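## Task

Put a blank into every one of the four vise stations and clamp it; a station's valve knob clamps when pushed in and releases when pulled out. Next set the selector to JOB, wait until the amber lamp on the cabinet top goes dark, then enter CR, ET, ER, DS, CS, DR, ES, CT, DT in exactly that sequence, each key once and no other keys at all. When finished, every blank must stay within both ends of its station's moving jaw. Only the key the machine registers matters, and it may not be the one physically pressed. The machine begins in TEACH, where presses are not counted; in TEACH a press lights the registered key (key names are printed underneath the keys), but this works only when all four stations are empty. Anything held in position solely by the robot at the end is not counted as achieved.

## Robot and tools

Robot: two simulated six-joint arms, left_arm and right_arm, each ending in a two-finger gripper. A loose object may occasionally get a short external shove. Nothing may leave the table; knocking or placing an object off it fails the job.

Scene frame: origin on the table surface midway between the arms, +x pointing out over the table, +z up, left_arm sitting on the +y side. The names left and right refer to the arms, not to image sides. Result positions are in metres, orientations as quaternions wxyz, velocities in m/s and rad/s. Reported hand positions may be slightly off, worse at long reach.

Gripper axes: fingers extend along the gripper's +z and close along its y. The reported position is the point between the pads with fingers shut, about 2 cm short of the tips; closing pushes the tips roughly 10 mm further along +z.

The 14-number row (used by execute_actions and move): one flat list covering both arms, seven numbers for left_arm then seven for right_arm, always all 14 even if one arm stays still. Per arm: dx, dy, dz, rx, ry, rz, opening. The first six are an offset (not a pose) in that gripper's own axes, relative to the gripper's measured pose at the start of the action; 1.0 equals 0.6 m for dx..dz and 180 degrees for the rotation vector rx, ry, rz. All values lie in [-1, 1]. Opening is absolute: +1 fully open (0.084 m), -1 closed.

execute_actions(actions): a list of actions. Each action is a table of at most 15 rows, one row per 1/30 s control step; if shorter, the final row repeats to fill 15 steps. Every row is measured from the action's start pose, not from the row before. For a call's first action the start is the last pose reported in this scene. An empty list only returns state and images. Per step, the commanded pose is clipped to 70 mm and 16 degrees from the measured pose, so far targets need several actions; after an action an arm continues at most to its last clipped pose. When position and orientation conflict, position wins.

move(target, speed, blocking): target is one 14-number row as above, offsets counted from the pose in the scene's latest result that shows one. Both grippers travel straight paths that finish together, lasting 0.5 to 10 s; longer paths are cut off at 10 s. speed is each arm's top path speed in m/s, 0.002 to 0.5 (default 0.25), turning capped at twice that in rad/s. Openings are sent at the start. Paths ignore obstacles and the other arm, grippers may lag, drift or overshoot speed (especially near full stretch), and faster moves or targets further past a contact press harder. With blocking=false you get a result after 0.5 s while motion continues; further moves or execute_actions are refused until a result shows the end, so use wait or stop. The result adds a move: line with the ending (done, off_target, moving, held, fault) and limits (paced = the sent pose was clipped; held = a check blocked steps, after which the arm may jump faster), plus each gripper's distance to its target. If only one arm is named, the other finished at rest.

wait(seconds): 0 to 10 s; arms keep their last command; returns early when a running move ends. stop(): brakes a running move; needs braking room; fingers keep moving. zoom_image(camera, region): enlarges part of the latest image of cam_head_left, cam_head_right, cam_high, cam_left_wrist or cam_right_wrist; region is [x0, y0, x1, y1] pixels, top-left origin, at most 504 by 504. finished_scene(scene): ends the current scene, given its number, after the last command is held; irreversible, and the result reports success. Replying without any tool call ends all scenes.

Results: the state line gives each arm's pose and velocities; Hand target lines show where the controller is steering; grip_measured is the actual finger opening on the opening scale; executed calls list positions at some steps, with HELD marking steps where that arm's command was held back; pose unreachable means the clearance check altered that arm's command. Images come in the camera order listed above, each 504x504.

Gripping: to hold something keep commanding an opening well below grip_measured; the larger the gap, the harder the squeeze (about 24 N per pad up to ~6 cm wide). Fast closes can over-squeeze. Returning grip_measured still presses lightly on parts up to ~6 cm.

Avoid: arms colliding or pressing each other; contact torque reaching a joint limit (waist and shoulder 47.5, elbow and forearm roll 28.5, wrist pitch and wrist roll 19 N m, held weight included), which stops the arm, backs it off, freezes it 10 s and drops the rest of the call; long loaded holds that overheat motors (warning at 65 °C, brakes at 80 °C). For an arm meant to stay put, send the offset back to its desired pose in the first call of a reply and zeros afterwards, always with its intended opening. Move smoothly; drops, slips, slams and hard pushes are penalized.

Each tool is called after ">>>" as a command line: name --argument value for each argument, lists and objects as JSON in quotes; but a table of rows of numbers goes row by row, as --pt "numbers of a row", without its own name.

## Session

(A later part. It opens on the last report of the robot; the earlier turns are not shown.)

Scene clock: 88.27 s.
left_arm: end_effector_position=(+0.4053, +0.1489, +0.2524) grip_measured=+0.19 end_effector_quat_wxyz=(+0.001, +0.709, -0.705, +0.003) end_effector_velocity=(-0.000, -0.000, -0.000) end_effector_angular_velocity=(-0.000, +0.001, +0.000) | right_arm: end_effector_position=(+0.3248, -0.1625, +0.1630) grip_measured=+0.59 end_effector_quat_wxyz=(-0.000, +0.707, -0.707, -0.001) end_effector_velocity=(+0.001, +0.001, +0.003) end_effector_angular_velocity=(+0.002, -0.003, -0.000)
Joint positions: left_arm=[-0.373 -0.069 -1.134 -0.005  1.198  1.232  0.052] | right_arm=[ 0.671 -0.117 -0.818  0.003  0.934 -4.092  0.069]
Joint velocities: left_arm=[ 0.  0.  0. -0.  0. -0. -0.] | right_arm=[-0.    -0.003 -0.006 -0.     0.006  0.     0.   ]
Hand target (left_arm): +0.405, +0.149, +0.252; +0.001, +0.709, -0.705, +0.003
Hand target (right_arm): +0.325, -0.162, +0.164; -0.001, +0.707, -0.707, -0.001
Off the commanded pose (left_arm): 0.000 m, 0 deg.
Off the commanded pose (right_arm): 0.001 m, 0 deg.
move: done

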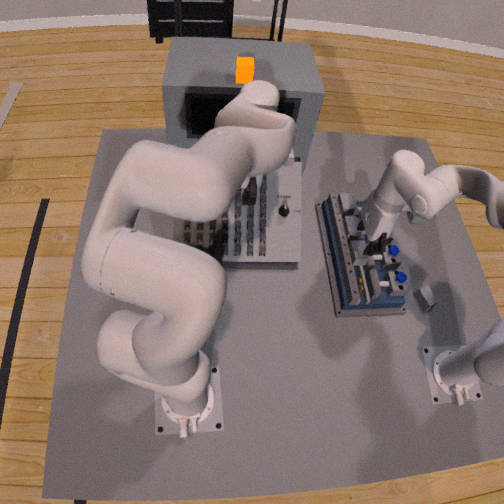

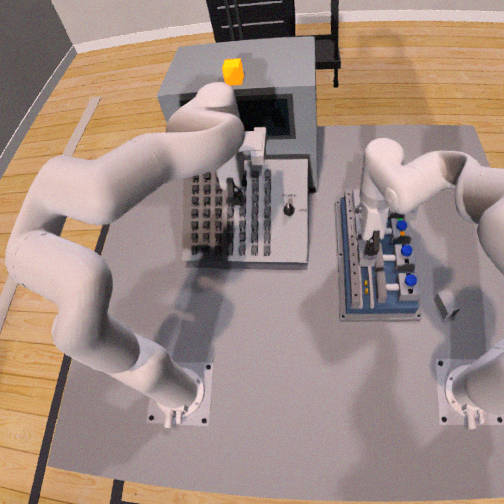

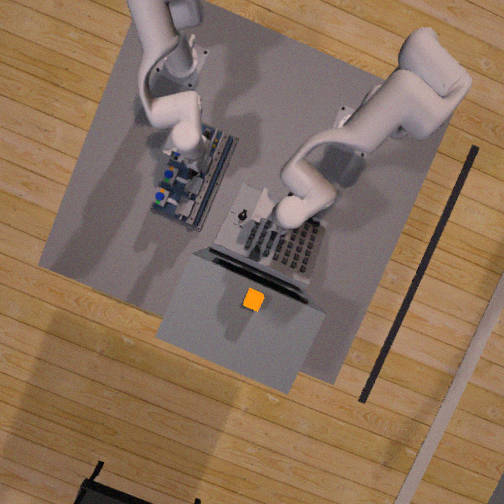

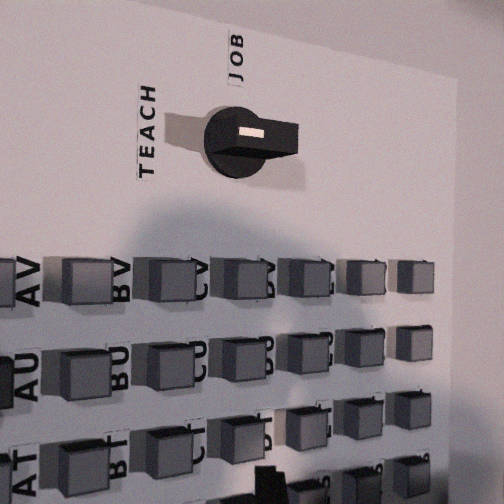

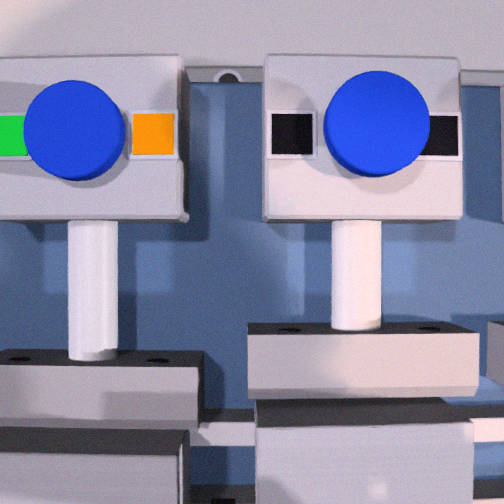

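>>> move --target '[0,0,0,0,0,0,0.2,0.17,0.002,0.015,0,0,0,-1]' --speed 0.3

>>> move --target '[0,0,0,0,0,0,0.2,0,0,0.057,0,0,0,-1]' --speed 0.08

>>> move --target '[0,0,0,0,0,0,0.2,0.03,0,-0.06,0,0,0,-1]'

>>> move --target '[0,0,0,0,0,0,0.2,0.148,0.168,0.01,0,0,-0.167,0.75]' --speed 0.4

Scene clock: 90.13 s.
left_arm: end_effector_position=(+0.4053, +0.1489, +0.2524) grip_measured=+0.19 end_effector_quat_wxyz=(+0.001, +0.709, -0.705, +0.003) end_effector_velocity=(+0.000, +0.000, -0.000) end_effector_angular_velocity=(+0.002, -0.000, -0.001) | right_arm: end_effector_position=(+0.3235, -0.2644, +0.1539) grip_measured=-1.00 end_effector_quat_wxyz=(+0.000, +0.707, -0.707, -0.001) end_effector_velocity=(-0.000, -0.002, +0.000) end_effector_angular_velocity=(+0.000, +0.000, +0.000)
Joint positions: left_arm=[-0.373 -0.069 -1.134 -0.005  1.198  1.232  0.052] | right_arm=[ 0.445 -0.279 -0.628  0.002  0.909 -4.317  0.   ]
Joint velocities: left_arm=[ 0.     0.001  0.     0.002 -0.    -0.    -0.   ] | right_arm=[-0.005 -0.003  0.003  0.     0.001 -0.006  0.   ]
Hand target (left_arm): +0.405, +0.149, +0.252; +0.001, +0.709, -0.705, +0.003
Hand target (right_arm): +0.324, -0.265, +0.154; +0.000, +0.707, -0.707, -0.001
Off the commanded pose (left_arm): 0.000 m, 0 deg.
Off the commanded pose (right_arm): 0.000 m, 0 deg.
move: done

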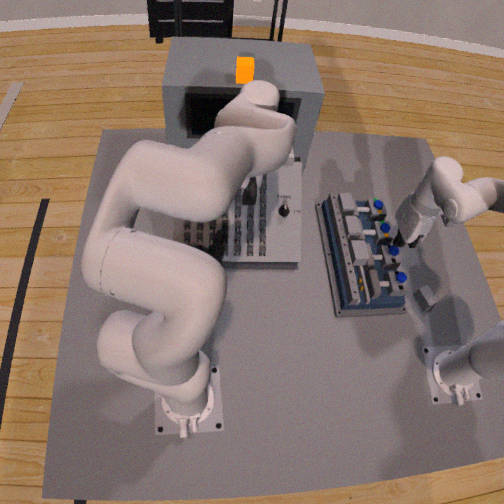

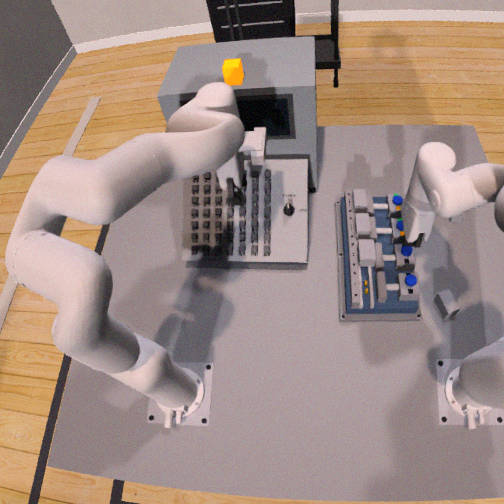

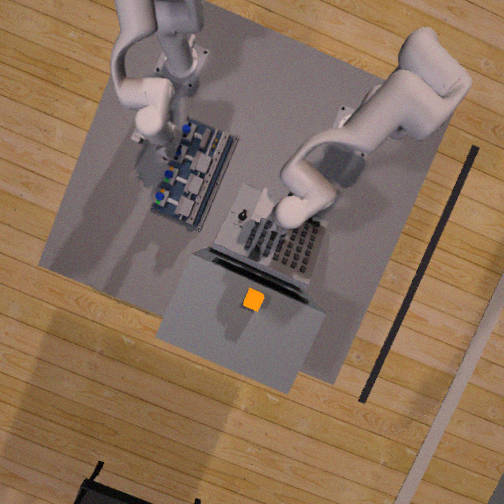

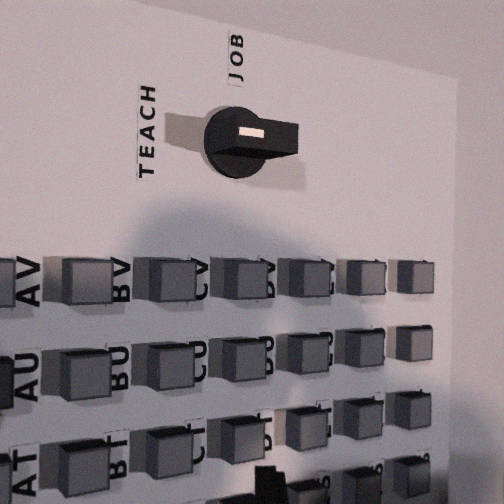

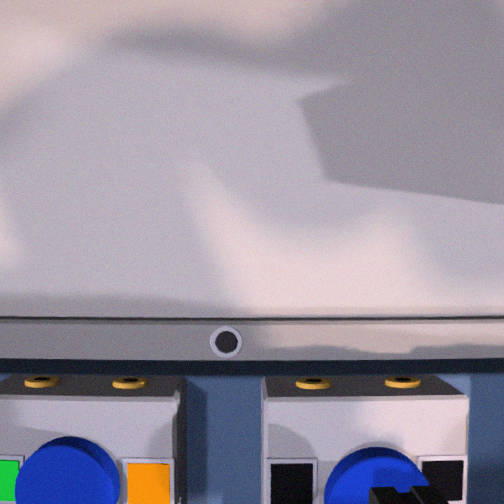

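Scene clock: 91.00 s.
left_arm: end_effector_position=(+0.4053, +0.1489, +0.2524) grip_measured=+0.19 end_effector_quat_wxyz=(+0.001, +0.709, -0.705, +0.003) end_effector_velocity=(-0.000, -0.000, +0.000) end_effector_angular_velocity=(-0.000, +0.001, -0.000) | right_arm: end_effector_position=(+0.3236, -0.2642, +0.1201) grip_measured=-1.00 end_effector_quat_wxyz=(-0.000, +0.707, -0.707, -0.001) end_effector_velocity=(+0.000, +0.000, -0.002) end_effector_angular_velocity=(-0.000, +0.000, +0.000)
Joint positions: left_arm=[-0.373 -0.069 -1.134 -0.005  1.198  1.232  0.052] | right_arm=[ 0.446 -0.214 -0.58   0.002  0.794 -4.317  0.   ]
Joint velocities: left_arm=[-0.001 -0.    -0.001 -0.001  0.002 -0.     0.   ] | right_arm=[ 0.     0.005  0.001 -0.    -0.006 -0.     0.   ]
Hand target (left_arm): +0.405, +0.149, +0.252; +0.001, +0.709, -0.705, +0.003
Hand target (right_arm): +0.323, -0.264, +0.120; +0.000, +0.707, -0.707, -0.001
Off the commanded pose (left_arm): 0.000 m, 0 deg.
Off the commanded pose (right_arm): 0.000 m, 0 deg.
move: done

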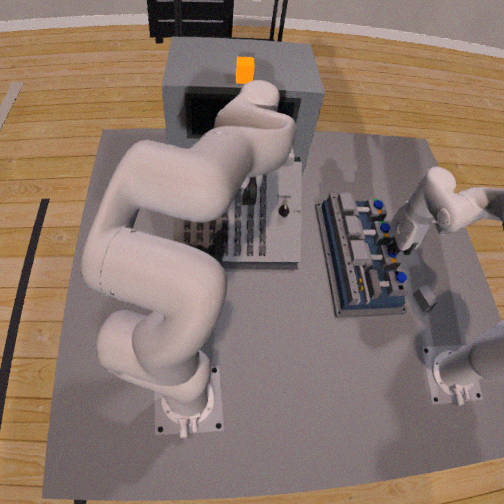

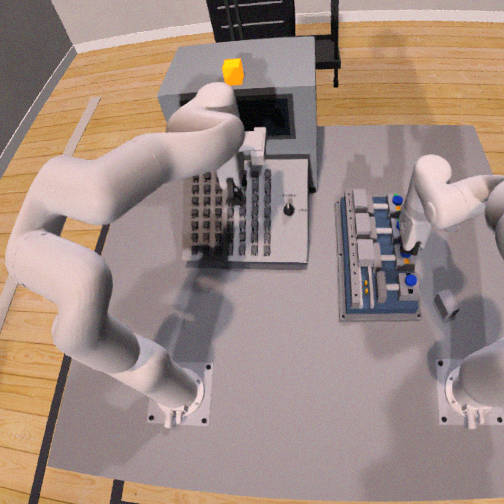

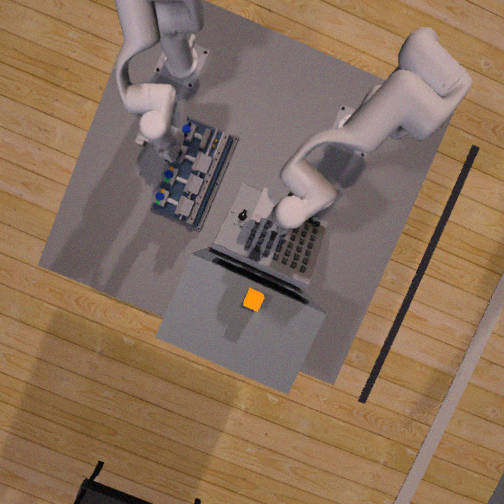

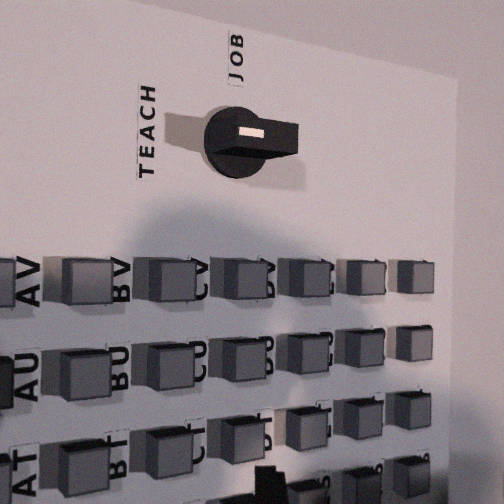

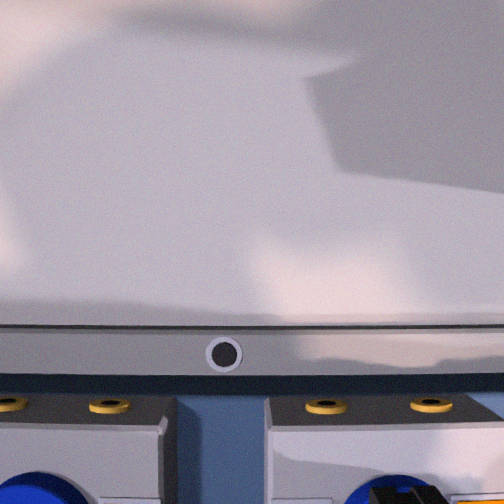

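Scene clock: 91.83 s.
left_arm: end_effector_position=(+0.4053, +0.1489, +0.2524) grip_measured=+0.19 end_effector_quat_wxyz=(+0.001, +0.709, -0.705, +0.003) end_effector_velocity=(+0.000, -0.000, -0.000) end_effector_angular_velocity=(-0.001, +0.000, +0.001) | right_arm: end_effector_position=(+0.3235, -0.2823, +0.1557) grip_measured=-1.00 end_effector_quat_wxyz=(+0.000, +0.707, -0.707, -0.001) end_effector_velocity=(+0.000, -0.000, +0.002) end_effector_angular_velocity=(+0.002, -0.001, -0.002)
Joint positions: left_arm=[-0.373 -0.069 -1.134 -0.005  1.198  1.232  0.052] | right_arm=[ 0.4   -0.306 -0.61   0.002  0.917 -4.363  0.   ]
Joint velocities: left_arm=[ 0.     0.001 -0.    -0.001 -0.001 -0.     0.   ] | right_arm=[-0.001 -0.004 -0.002  0.002  0.004 -0.001  0.   ]
Hand target (left_arm): +0.405, +0.149, +0.252; +0.001, +0.709, -0.705, +0.003
Hand target (right_arm): +0.324, -0.282, +0.156; -0.000, +0.707, -0.707, -0.001
Off the commanded pose (left_arm): 0.000 m, 0 deg.
Off the commanded pose (right_arm): 0.000 m, 0 deg.
move: done

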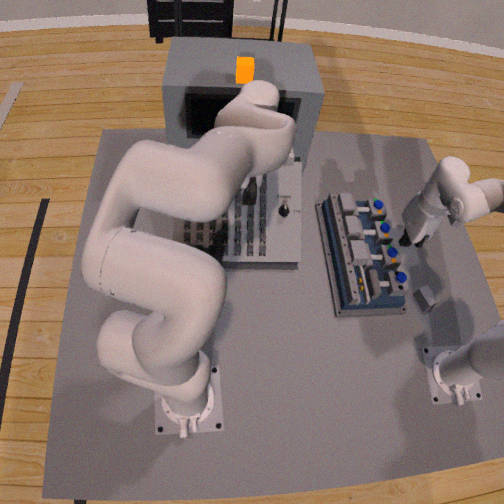

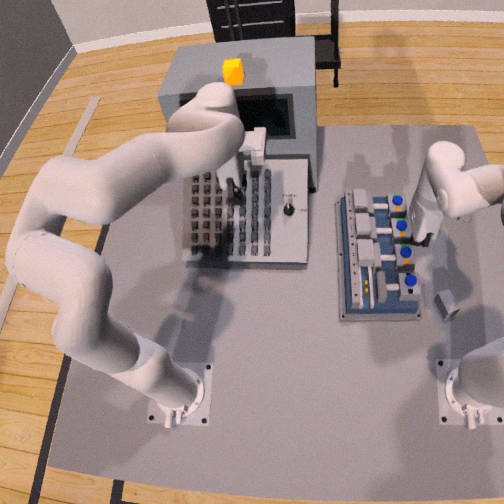

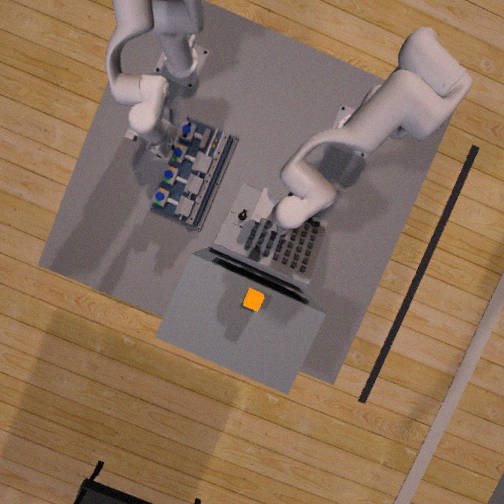

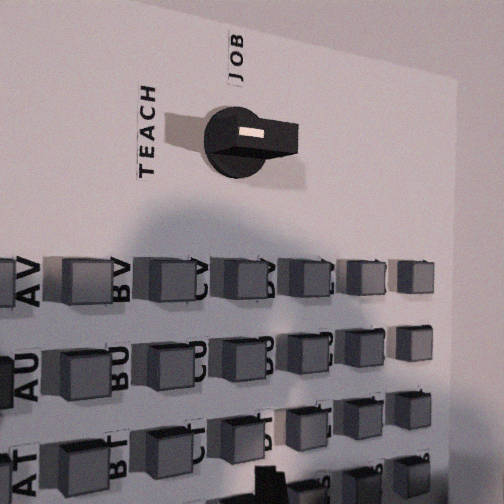

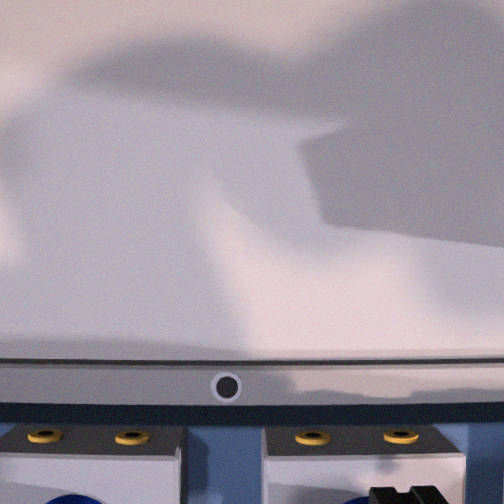

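Scene clock: 93.13 s.
left_arm: end_effector_position=(+0.4053, +0.1489, +0.2524) grip_measured=+0.19 end_effector_quat_wxyz=(+0.001, +0.709, -0.705, +0.003) end_effector_velocity=(+0.000, -0.000, +0.000) end_effector_angular_velocity=(-0.001, -0.001, +0.001) | right_arm: end_effector_position=(+0.2228, -0.3712, +0.1500) grip_measured=+0.75 end_effector_quat_wxyz=(+0.001, +0.866, -0.500, -0.001) end_effector_velocity=(-0.002, -0.001, -0.001) end_effector_angular_velocity=(+0.003, +0.004, +0.004)
Joint positions: left_arm=[-0.373 -0.069 -1.134 -0.005  1.198  1.232  0.052] | right_arm=[ 0.195 -0.827 -0.24  -0.     1.069 -5.091  0.075]
Joint velocities: left_arm=[ 0.    -0.001 -0.    -0.001  0.    -0.    -0.   ] | right_arm=[-0.005 -0.008  0.006  0.004  0.005 -0.011 -0.   ]
Hand target (left_arm): +0.405, +0.149, +0.252; +0.001, +0.709, -0.705, +0.003
Hand target (right_arm): +0.223, -0.371, +0.150; +0.000, +0.866, -0.500, -0.001
Off the commanded pose (left_arm): 0.000 m, 0 deg.
Off the commanded pose (right_arm): 0.000 m, 0 deg.
move: done

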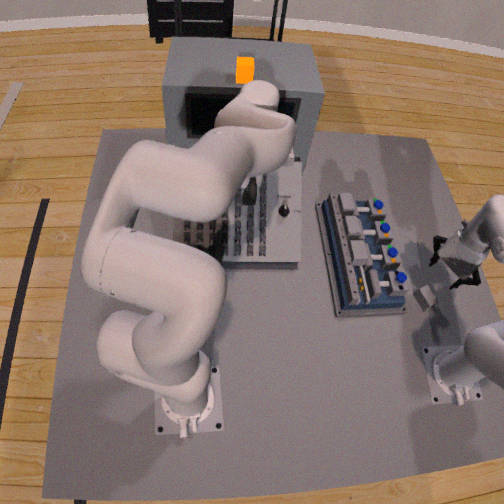

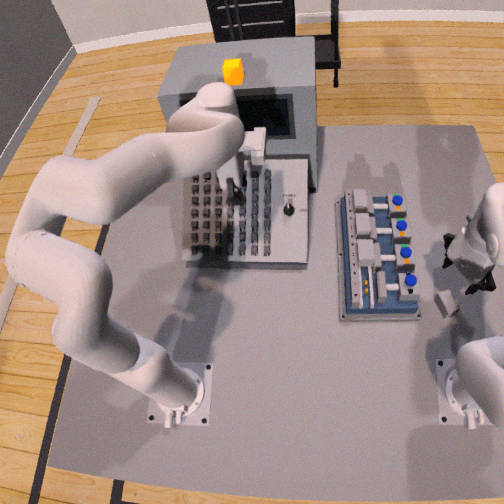

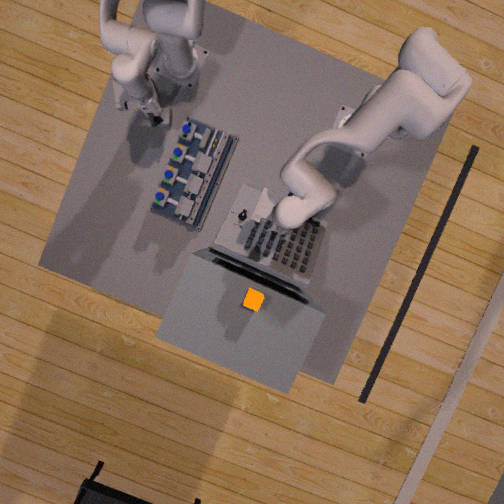

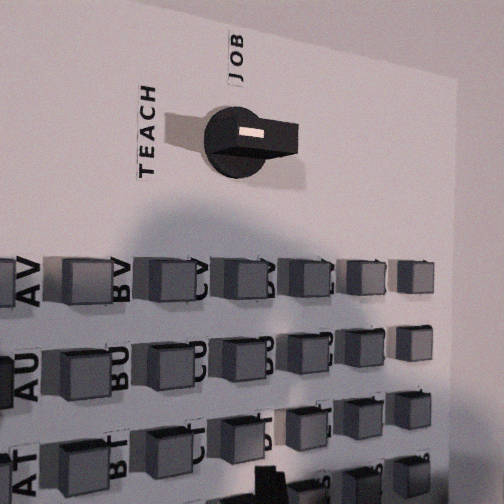

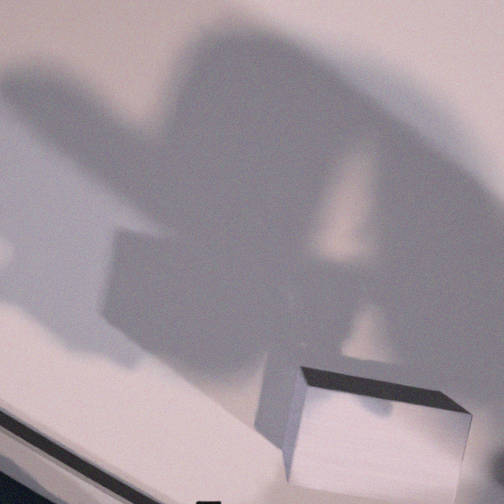

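>>> move --target '[0,0,0,0,0,0,0.2,-0.010,0.020,0.09,0,0,0.056,0.75]'

Scene clock: 94.57 s.
left_arm: end_effector_position=(+0.4053, +0.1489, +0.2524) grip_measured=+0.19 end_effector_quat_wxyz=(+0.001, +0.709, -0.705, +0.003) end_effector_velocity=(+0.000, +0.000, -0.000) end_effector_angular_velocity=(-0.000, -0.000, +0.001) | right_arm: end_effector_position=(+0.2093, -0.3719, +0.0964) grip_measured=+0.75 end_effector_quat_wxyz=(+0.000, +0.819, -0.574, -0.001) end_effector_velocity=(-0.001, -0.001, -0.003) end_effector_angular_velocity=(-0.003, +0.004, -0.002)
Joint positions: left_arm=[-0.373 -0.069 -1.134 -0.005  1.198  1.232  0.052] | right_arm=[ 0.2   -0.783 -0.097  0.     0.882 -4.91   0.075]
Joint velocities: left_arm=[ 0.     0.001 -0.    -0.    -0.    -0.     0.   ] | right_arm=[ 0.     0.008  0.004 -0.003 -0.008  0.005  0.   ]
Hand target (left_arm): +0.405, +0.149, +0.252; +0.001, +0.709, -0.705, +0.003
Hand target (right_arm): +0.209, -0.372, +0.096; +0.001, +0.819, -0.574, -0.001
Off the commanded pose (left_arm): 0.000 m, 0 deg.
Off the commanded pose (right_arm): 0.000 m, 0 deg.
move: done

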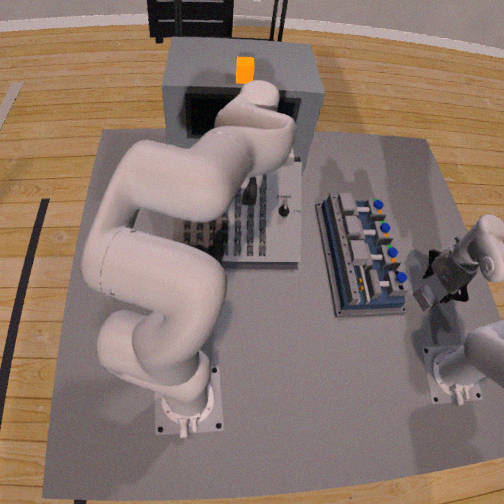

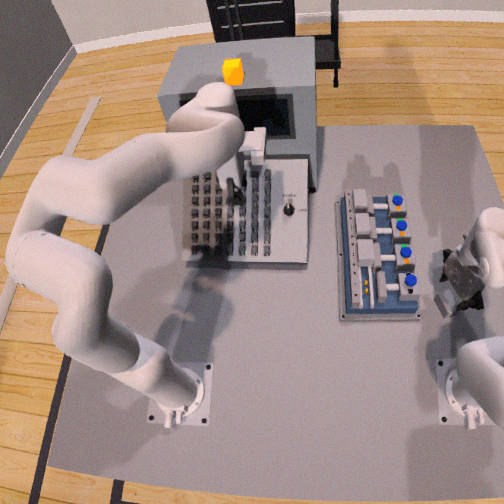

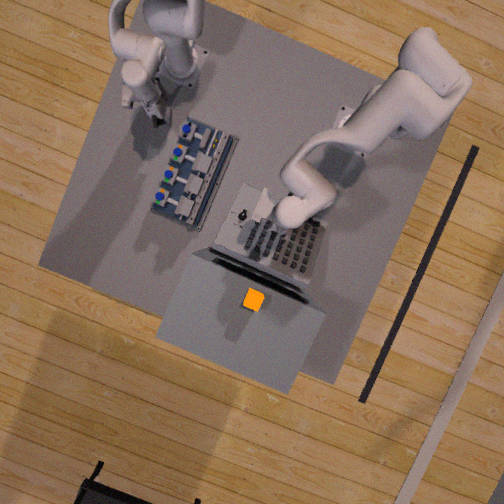

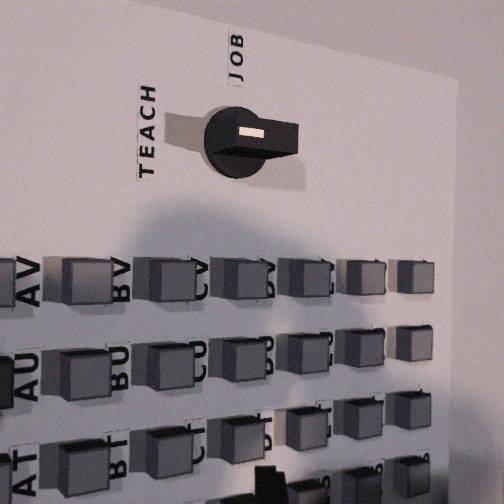

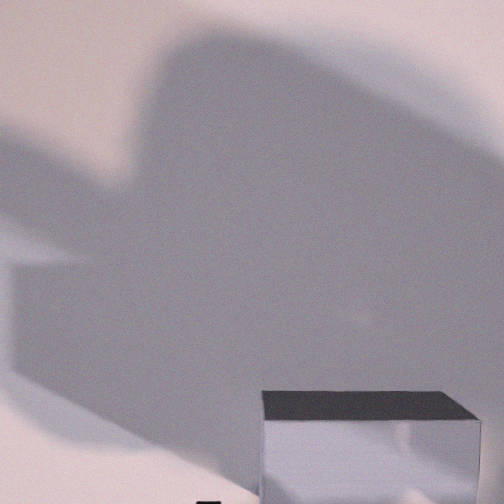

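Aligned.

>>> move --target '[0,0,0,0,0,0,0.2,-0.002,0,0.086,0,0,0,0.75]' --speed 0.15

>>> execute_actions --actions '[[[0,0,0,0,0,0,0.2,0,0,0,0,0,0,0.5],[0,0,0,0,0,0,0.2,0,0,0,0,0,0,0.4],[0,0,0,0,0,0,0.2,0,0,0,0,0,0,0.4],[0,0,0,0,0,0,0.2,0,0,0,0,0,0,0.3],[0,0,0,0,0,0,0.2,0,0,0,0,0,0,0.3],[0,0,0,0,0,0,0.2,0,0,0,0,0,0,0.1]]]'

>>> move --target '[0,0,0,0,0,0,0.2,0,0,-0.22,0,0,0.111,0.1]'

>>> move --target '[0,0,0,0,0,0,0.2,-0.346,-0.052,0.005,0,0,0,0.1]' --speed 0.3

Scene clock: 96.73 s.
left_arm: end_effector_position=(+0.4053, +0.1489, +0.2524) grip_measured=+0.19 end_effector_quat_wxyz=(+0.001, +0.709, -0.705, +0.003) end_effector_velocity=(-0.001, +0.000, -0.001) end_effector_angular_velocity=(+0.000, +0.002, -0.000) | right_arm: end_effector_position=(+0.2087, -0.3706, +0.0451) grip_measured=+0.75 end_effector_quat_wxyz=(+0.000, +0.819, -0.574, -0.000) end_effector_velocity=(-0.000, +0.000, -0.002) end_effector_angular_velocity=(-0.001, +0.002, +0.000)
Joint positions: left_arm=[-0.373 -0.069 -1.134 -0.005  1.198  1.232  0.052] | right_arm=[ 0.206 -0.564 -0.034  0.001  0.599 -4.905  0.075]
Joint velocities: left_arm=[-0.    -0.     0.001 -0.     0.001  0.     0.   ] | right_arm=[ 0.     0.013 -0.    -0.    -0.011  0.     0.   ]
Hand target (left_arm): +0.405, +0.149, +0.252; +0.001, +0.709, -0.705, +0.003
Hand target (right_arm): +0.209, -0.371, +0.045; +0.000, +0.819, -0.574, -0.001
Off the commanded pose (left_arm): 0.000 m, 0 deg.
Off the commanded pose (right_arm): 0.000 m, 0 deg.
move: done

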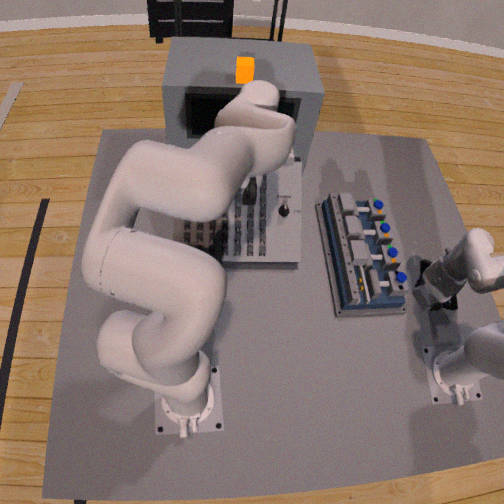

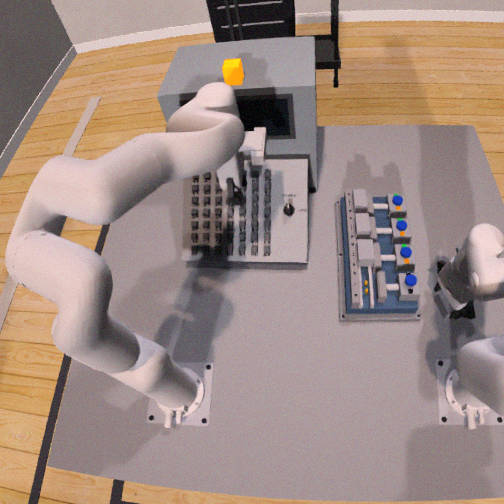

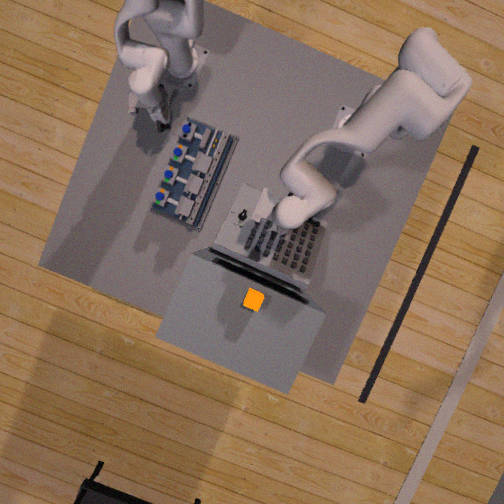

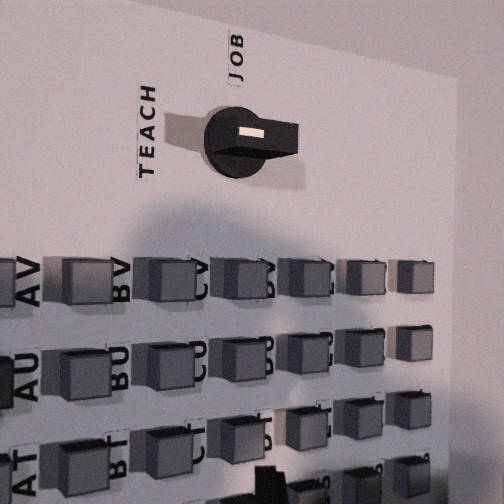

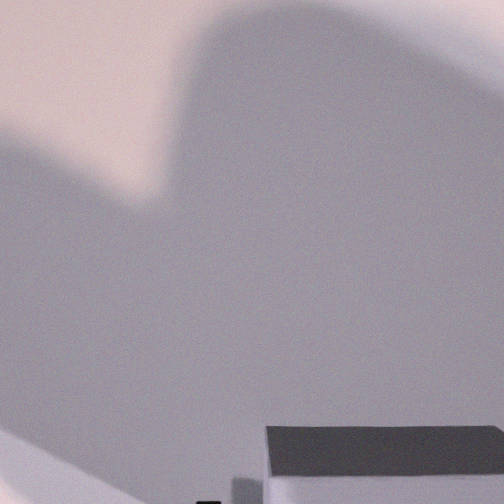

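Scene clock: 97.23 s.
left_arm: end_effector_position=(+0.4053, +0.1489, +0.2524) grip_measured=+0.19 end_effector_quat_wxyz=(+0.001, +0.709, -0.705, +0.003) end_effector_velocity=(+0.000, -0.000, +0.000) end_effector_angular_velocity=(-0.002, -0.000, +0.001) | right_arm: end_effector_position=(+0.2089, -0.3705, +0.0452) grip_measured=+0.37 end_effector_quat_wxyz=(-0.000, +0.819, -0.574, -0.000) end_effector_velocity=(-0.000, -0.000, -0.000) end_effector_angular_velocity=(-0.001, -0.000, +0.001)
Joint positions: left_arm=[-0.373 -0.069 -1.134 -0.005  1.198  1.232  0.052] | right_arm=[ 0.206 -0.564 -0.034  0.001  0.599 -4.905  0.06 ]
Joint velocities: left_arm=[ 0.    -0.     0.    -0.002 -0.001 -0.     0.   ] | right_arm=[ 0.    -0.001  0.001 -0.001 -0.    -0.     0.   ]
Hand target (left_arm): +0.405, +0.149, +0.252; +0.001, +0.709, -0.705, +0.003
Hand target (right_arm): +0.209, -0.371, +0.045; +0.000, +0.819, -0.574, -0.000
Off the commanded pose (left_arm): 0.000 m, 0 deg.
Off the commanded pose (right_arm): 0.000 m, 0 deg.
Step readings (end_effector_position):
0: left_arm (+0.4053, +0.1489, +0.2524) | right_arm (+0.2087, -0.3706, +0.0451)
1: left_arm (+0.4053, +0.1489, +0.2524) | right_arm (+0.2087, -0.3706, +0.0450)
2: left_arm (+0.4053, +0.1489, +0.2524) | right_arm (+0.2087, -0.3706, +0.0450)
4: left_arm (+0.4053, +0.1489, +0.2524) | right_arm (+0.2088, -0.3706, +0.0451)
8: left_arm (+0.4053, +0.1489, +0.2524) | right_arm (+0.2089, -0.3705, +0.0452)
15: end_effector_position above

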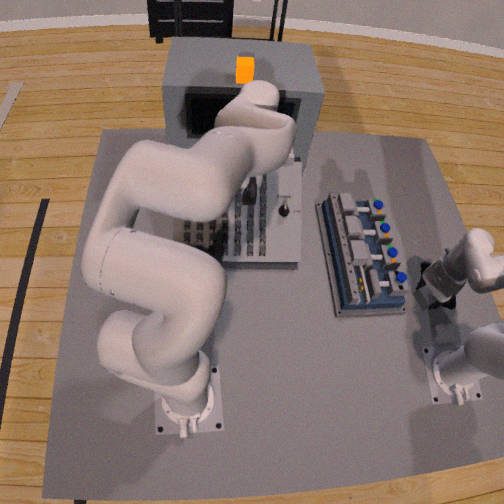

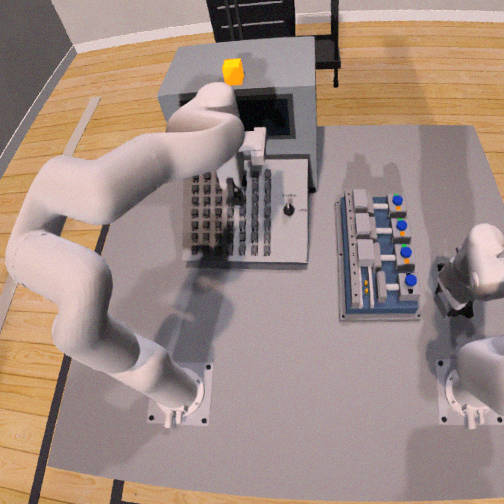

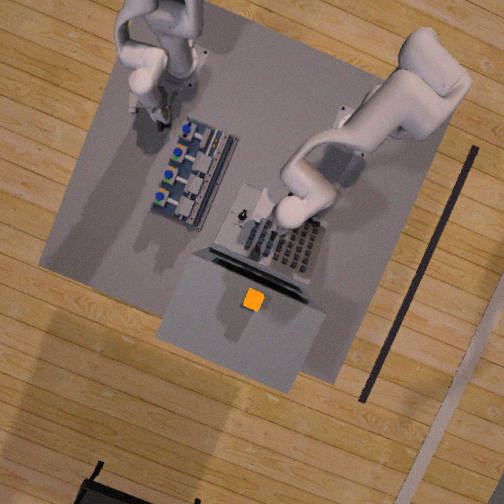

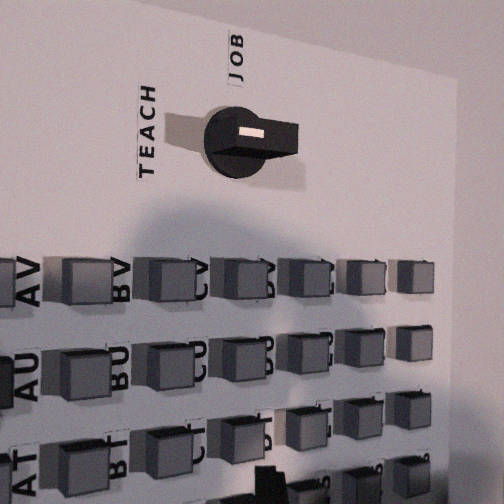

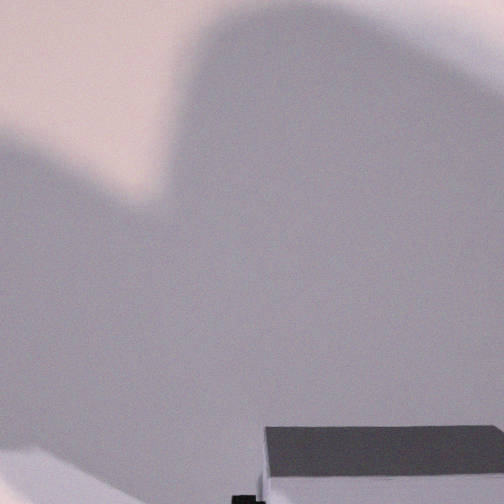

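Scene clock: 98.50 s.
left_arm: end_effector_position=(+0.4053, +0.1489, +0.2524) grip_measured=+0.19 end_effector_quat_wxyz=(+0.001, +0.709, -0.705, +0.003) end_effector_velocity=(-0.000, +0.001, -0.000) end_effector_angular_velocity=(+0.002, +0.001, +0.000) | right_arm: end_effector_position=(+0.2093, -0.3710, +0.1767) grip_measured=+0.37 end_effector_quat_wxyz=(+0.001, +0.707, -0.707, -0.000) end_effector_velocity=(+0.001, +0.000, +0.003) end_effector_angular_velocity=(+0.000, -0.005, -0.002)
Joint positions: left_arm=[-0.373 -0.069 -1.134 -0.005  1.198  1.232  0.052] | right_arm=[ 0.205 -0.933 -0.269 -0.     1.204 -4.557  0.06 ]
Joint velocities: left_arm=[ 0.001  0.     0.     0.001  0.001  0.001 -0.   ] | right_arm=[ 0.001 -0.004 -0.005 -0.001  0.005  0.003  0.   ]
Hand target (left_arm): +0.405, +0.149, +0.252; +0.001, +0.709, -0.705, +0.003
Hand target (right_arm): +0.209, -0.371, +0.177; +0.000, +0.707, -0.707, -0.000
Off the commanded pose (left_arm): 0.000 m, 0 deg.
Off the commanded pose (right_arm): 0.001 m, 0 deg.
move: done

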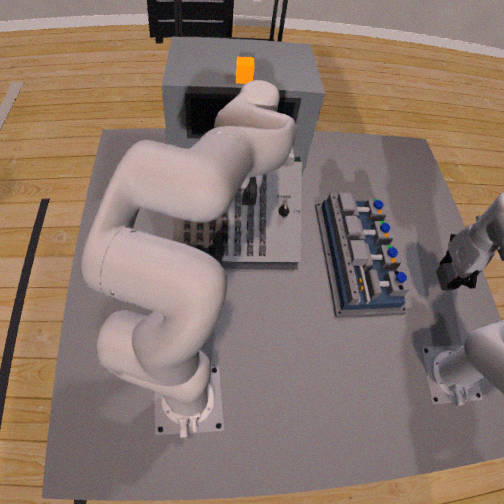

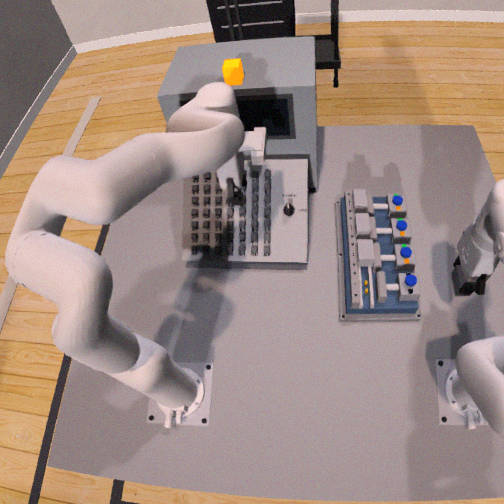

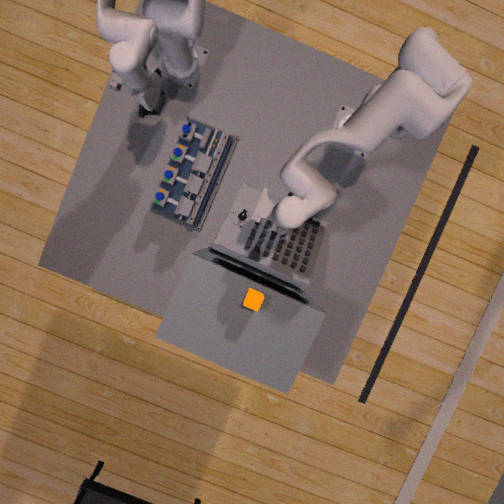

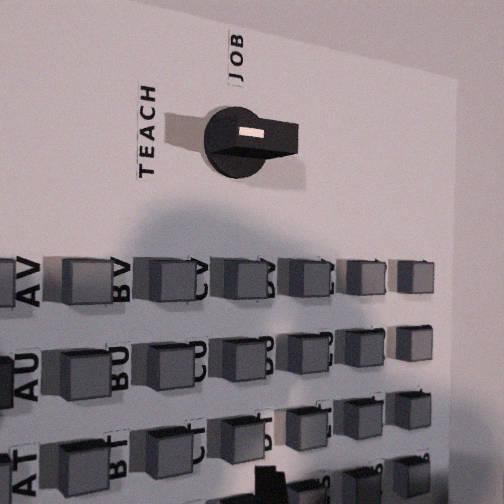

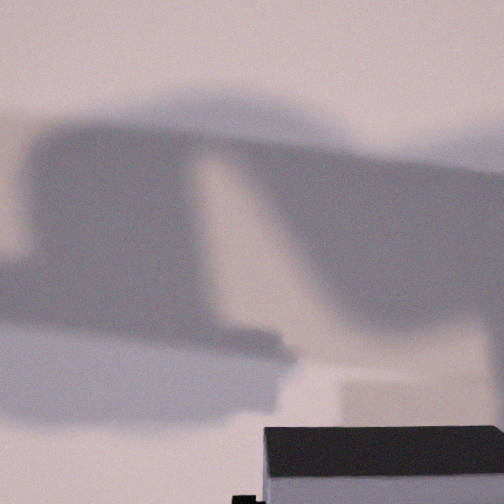

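Scene clock: 99.80 s.
left_arm: end_effector_position=(+0.4053, +0.1489, +0.2524) grip_measured=+0.19 end_effector_quat_wxyz=(+0.001, +0.709, -0.705, +0.003) end_effector_velocity=(-0.000, +0.000, -0.000) end_effector_angular_velocity=(+0.001, +0.001, -0.001) | right_arm: end_effector_position=(+0.2403, -0.1631, +0.1739) grip_measured=+0.37 end_effector_quat_wxyz=(-0.001, +0.707, -0.707, -0.001) end_effector_velocity=(+0.001, +0.002, +0.000) end_effector_angular_velocity=(-0.003, +0.000, +0.001)
Joint positions: left_arm=[-0.373 -0.069 -1.134 -0.005  1.198  1.232  0.052] | right_arm=[ 0.81  -0.366 -0.614  0.003  0.979 -3.953  0.06 ]
Joint velocities: left_arm=[-0.     0.    -0.     0.001  0.001  0.     0.   ] | right_arm=[ 0.003  0.009 -0.008 -0.002  0.001  0.003  0.   ]
Hand target (left_arm): +0.405, +0.149, +0.252; +0.001, +0.709, -0.705, +0.003
Hand target (right_arm): +0.240, -0.163, +0.174; -0.000, +0.707, -0.707, -0.001
Off the commanded pose (left_arm): 0.000 m, 0 deg.
Off the commanded pose (right_arm): 0.001 m, 0 deg.
move: done

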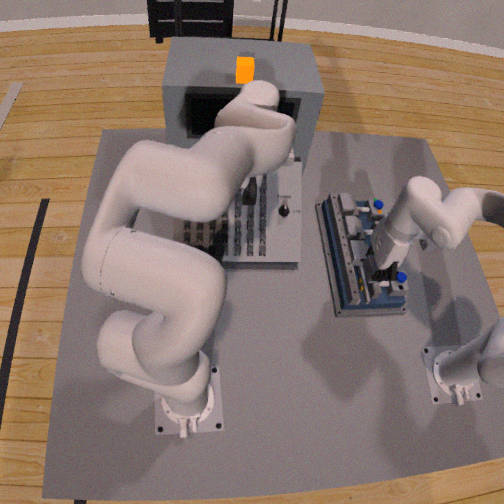

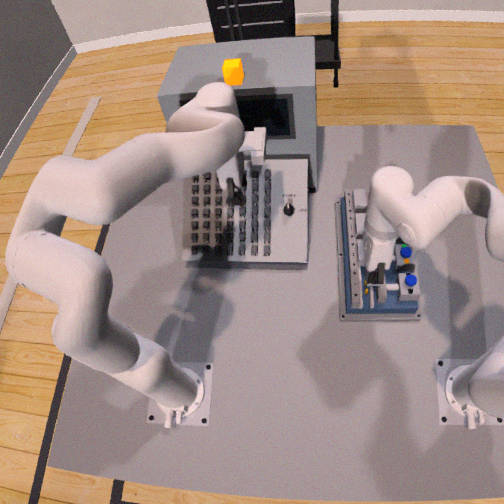

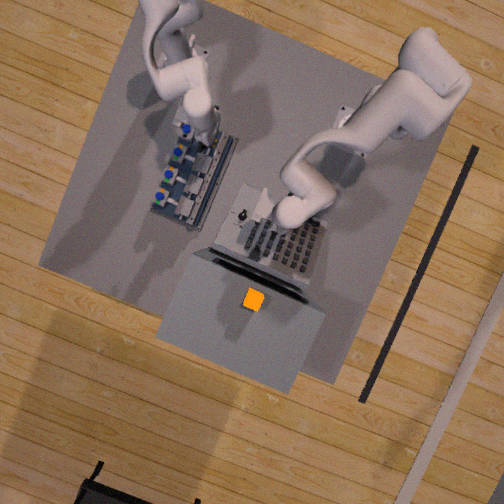

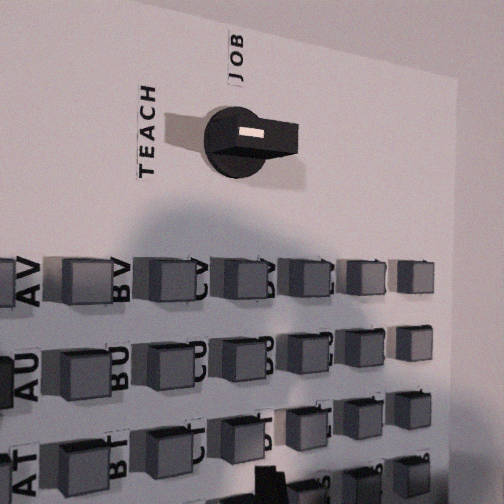

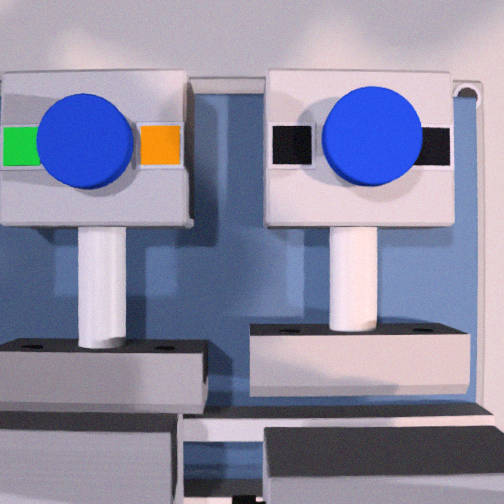

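>>> move --target '[0,0,0,0,0,0,0.2,-0.003,0.005,0.099,0,0,0,0.1]' --speed 0.08

Scene clock: 101.43 s.
left_arm: end_effector_position=(+0.4053, +0.1489, +0.2524) grip_measured=+0.19 end_effector_quat_wxyz=(+0.001, +0.709, -0.705, +0.003) end_effector_velocity=(+0.000, +0.000, +0.000) end_effector_angular_velocity=(+0.000, -0.001, -0.000) | right_arm: end_effector_position=(+0.2374, -0.1607, +0.1155) grip_measured=+0.37 end_effector_quat_wxyz=(-0.002, +0.707, -0.707, -0.001) end_effector_velocity=(+0.001, +0.001, -0.000) end_effector_angular_velocity=(+0.004, -0.003, +0.000)
Joint positions: left_arm=[-0.373 -0.069 -1.134 -0.005  1.198  1.232  0.052] | right_arm=[ 0.82  -0.26  -0.521  0.004  0.777 -3.944  0.06 ]
Joint velocities: left_arm=[ 0.    -0.    -0.001  0.001 -0.     0.     0.   ] | right_arm=[ 0.001  0.003 -0.001  0.001 -0.007 -0.     0.   ]
Hand target (left_arm): +0.405, +0.149, +0.252; +0.001, +0.709, -0.705, +0.003
Hand target (right_arm): +0.237, -0.161, +0.115; -0.001, +0.707, -0.707, -0.001
Off the commanded pose (left_arm): 0.000 m, 0 deg.
Off the commanded pose (right_arm): 0.001 m, 0 deg.
move: done

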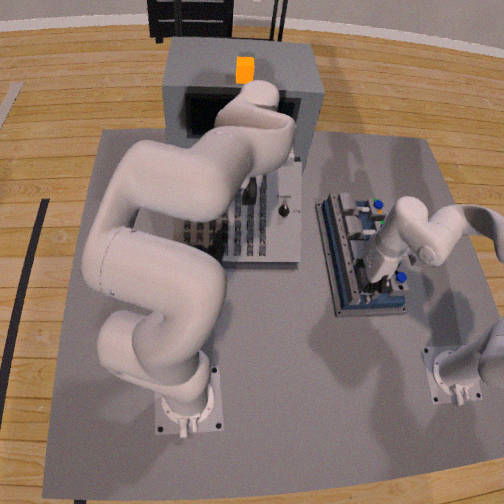

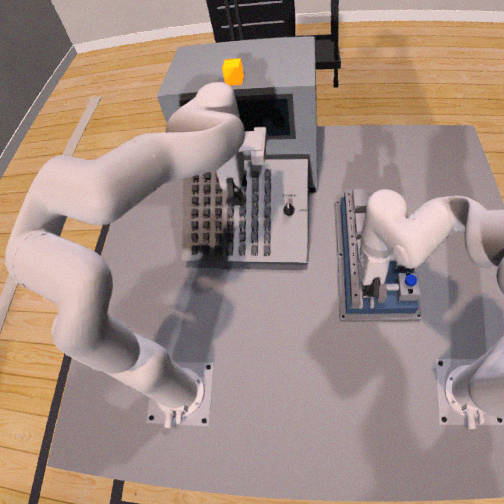

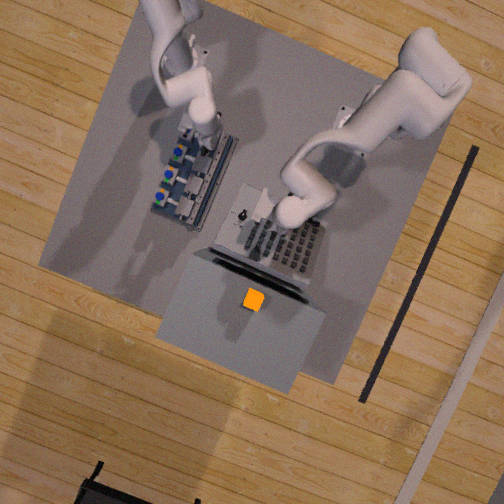

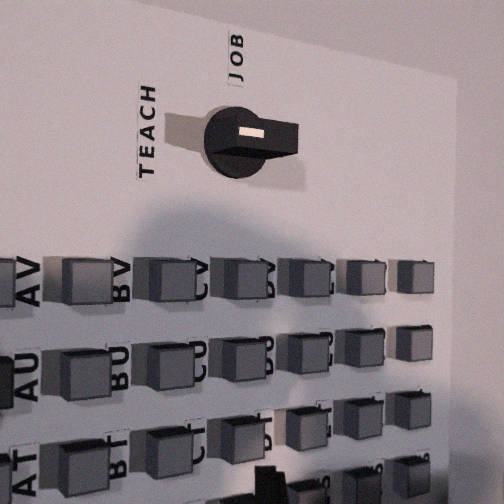

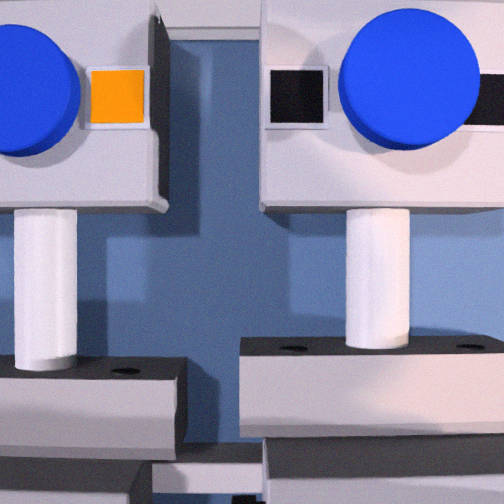

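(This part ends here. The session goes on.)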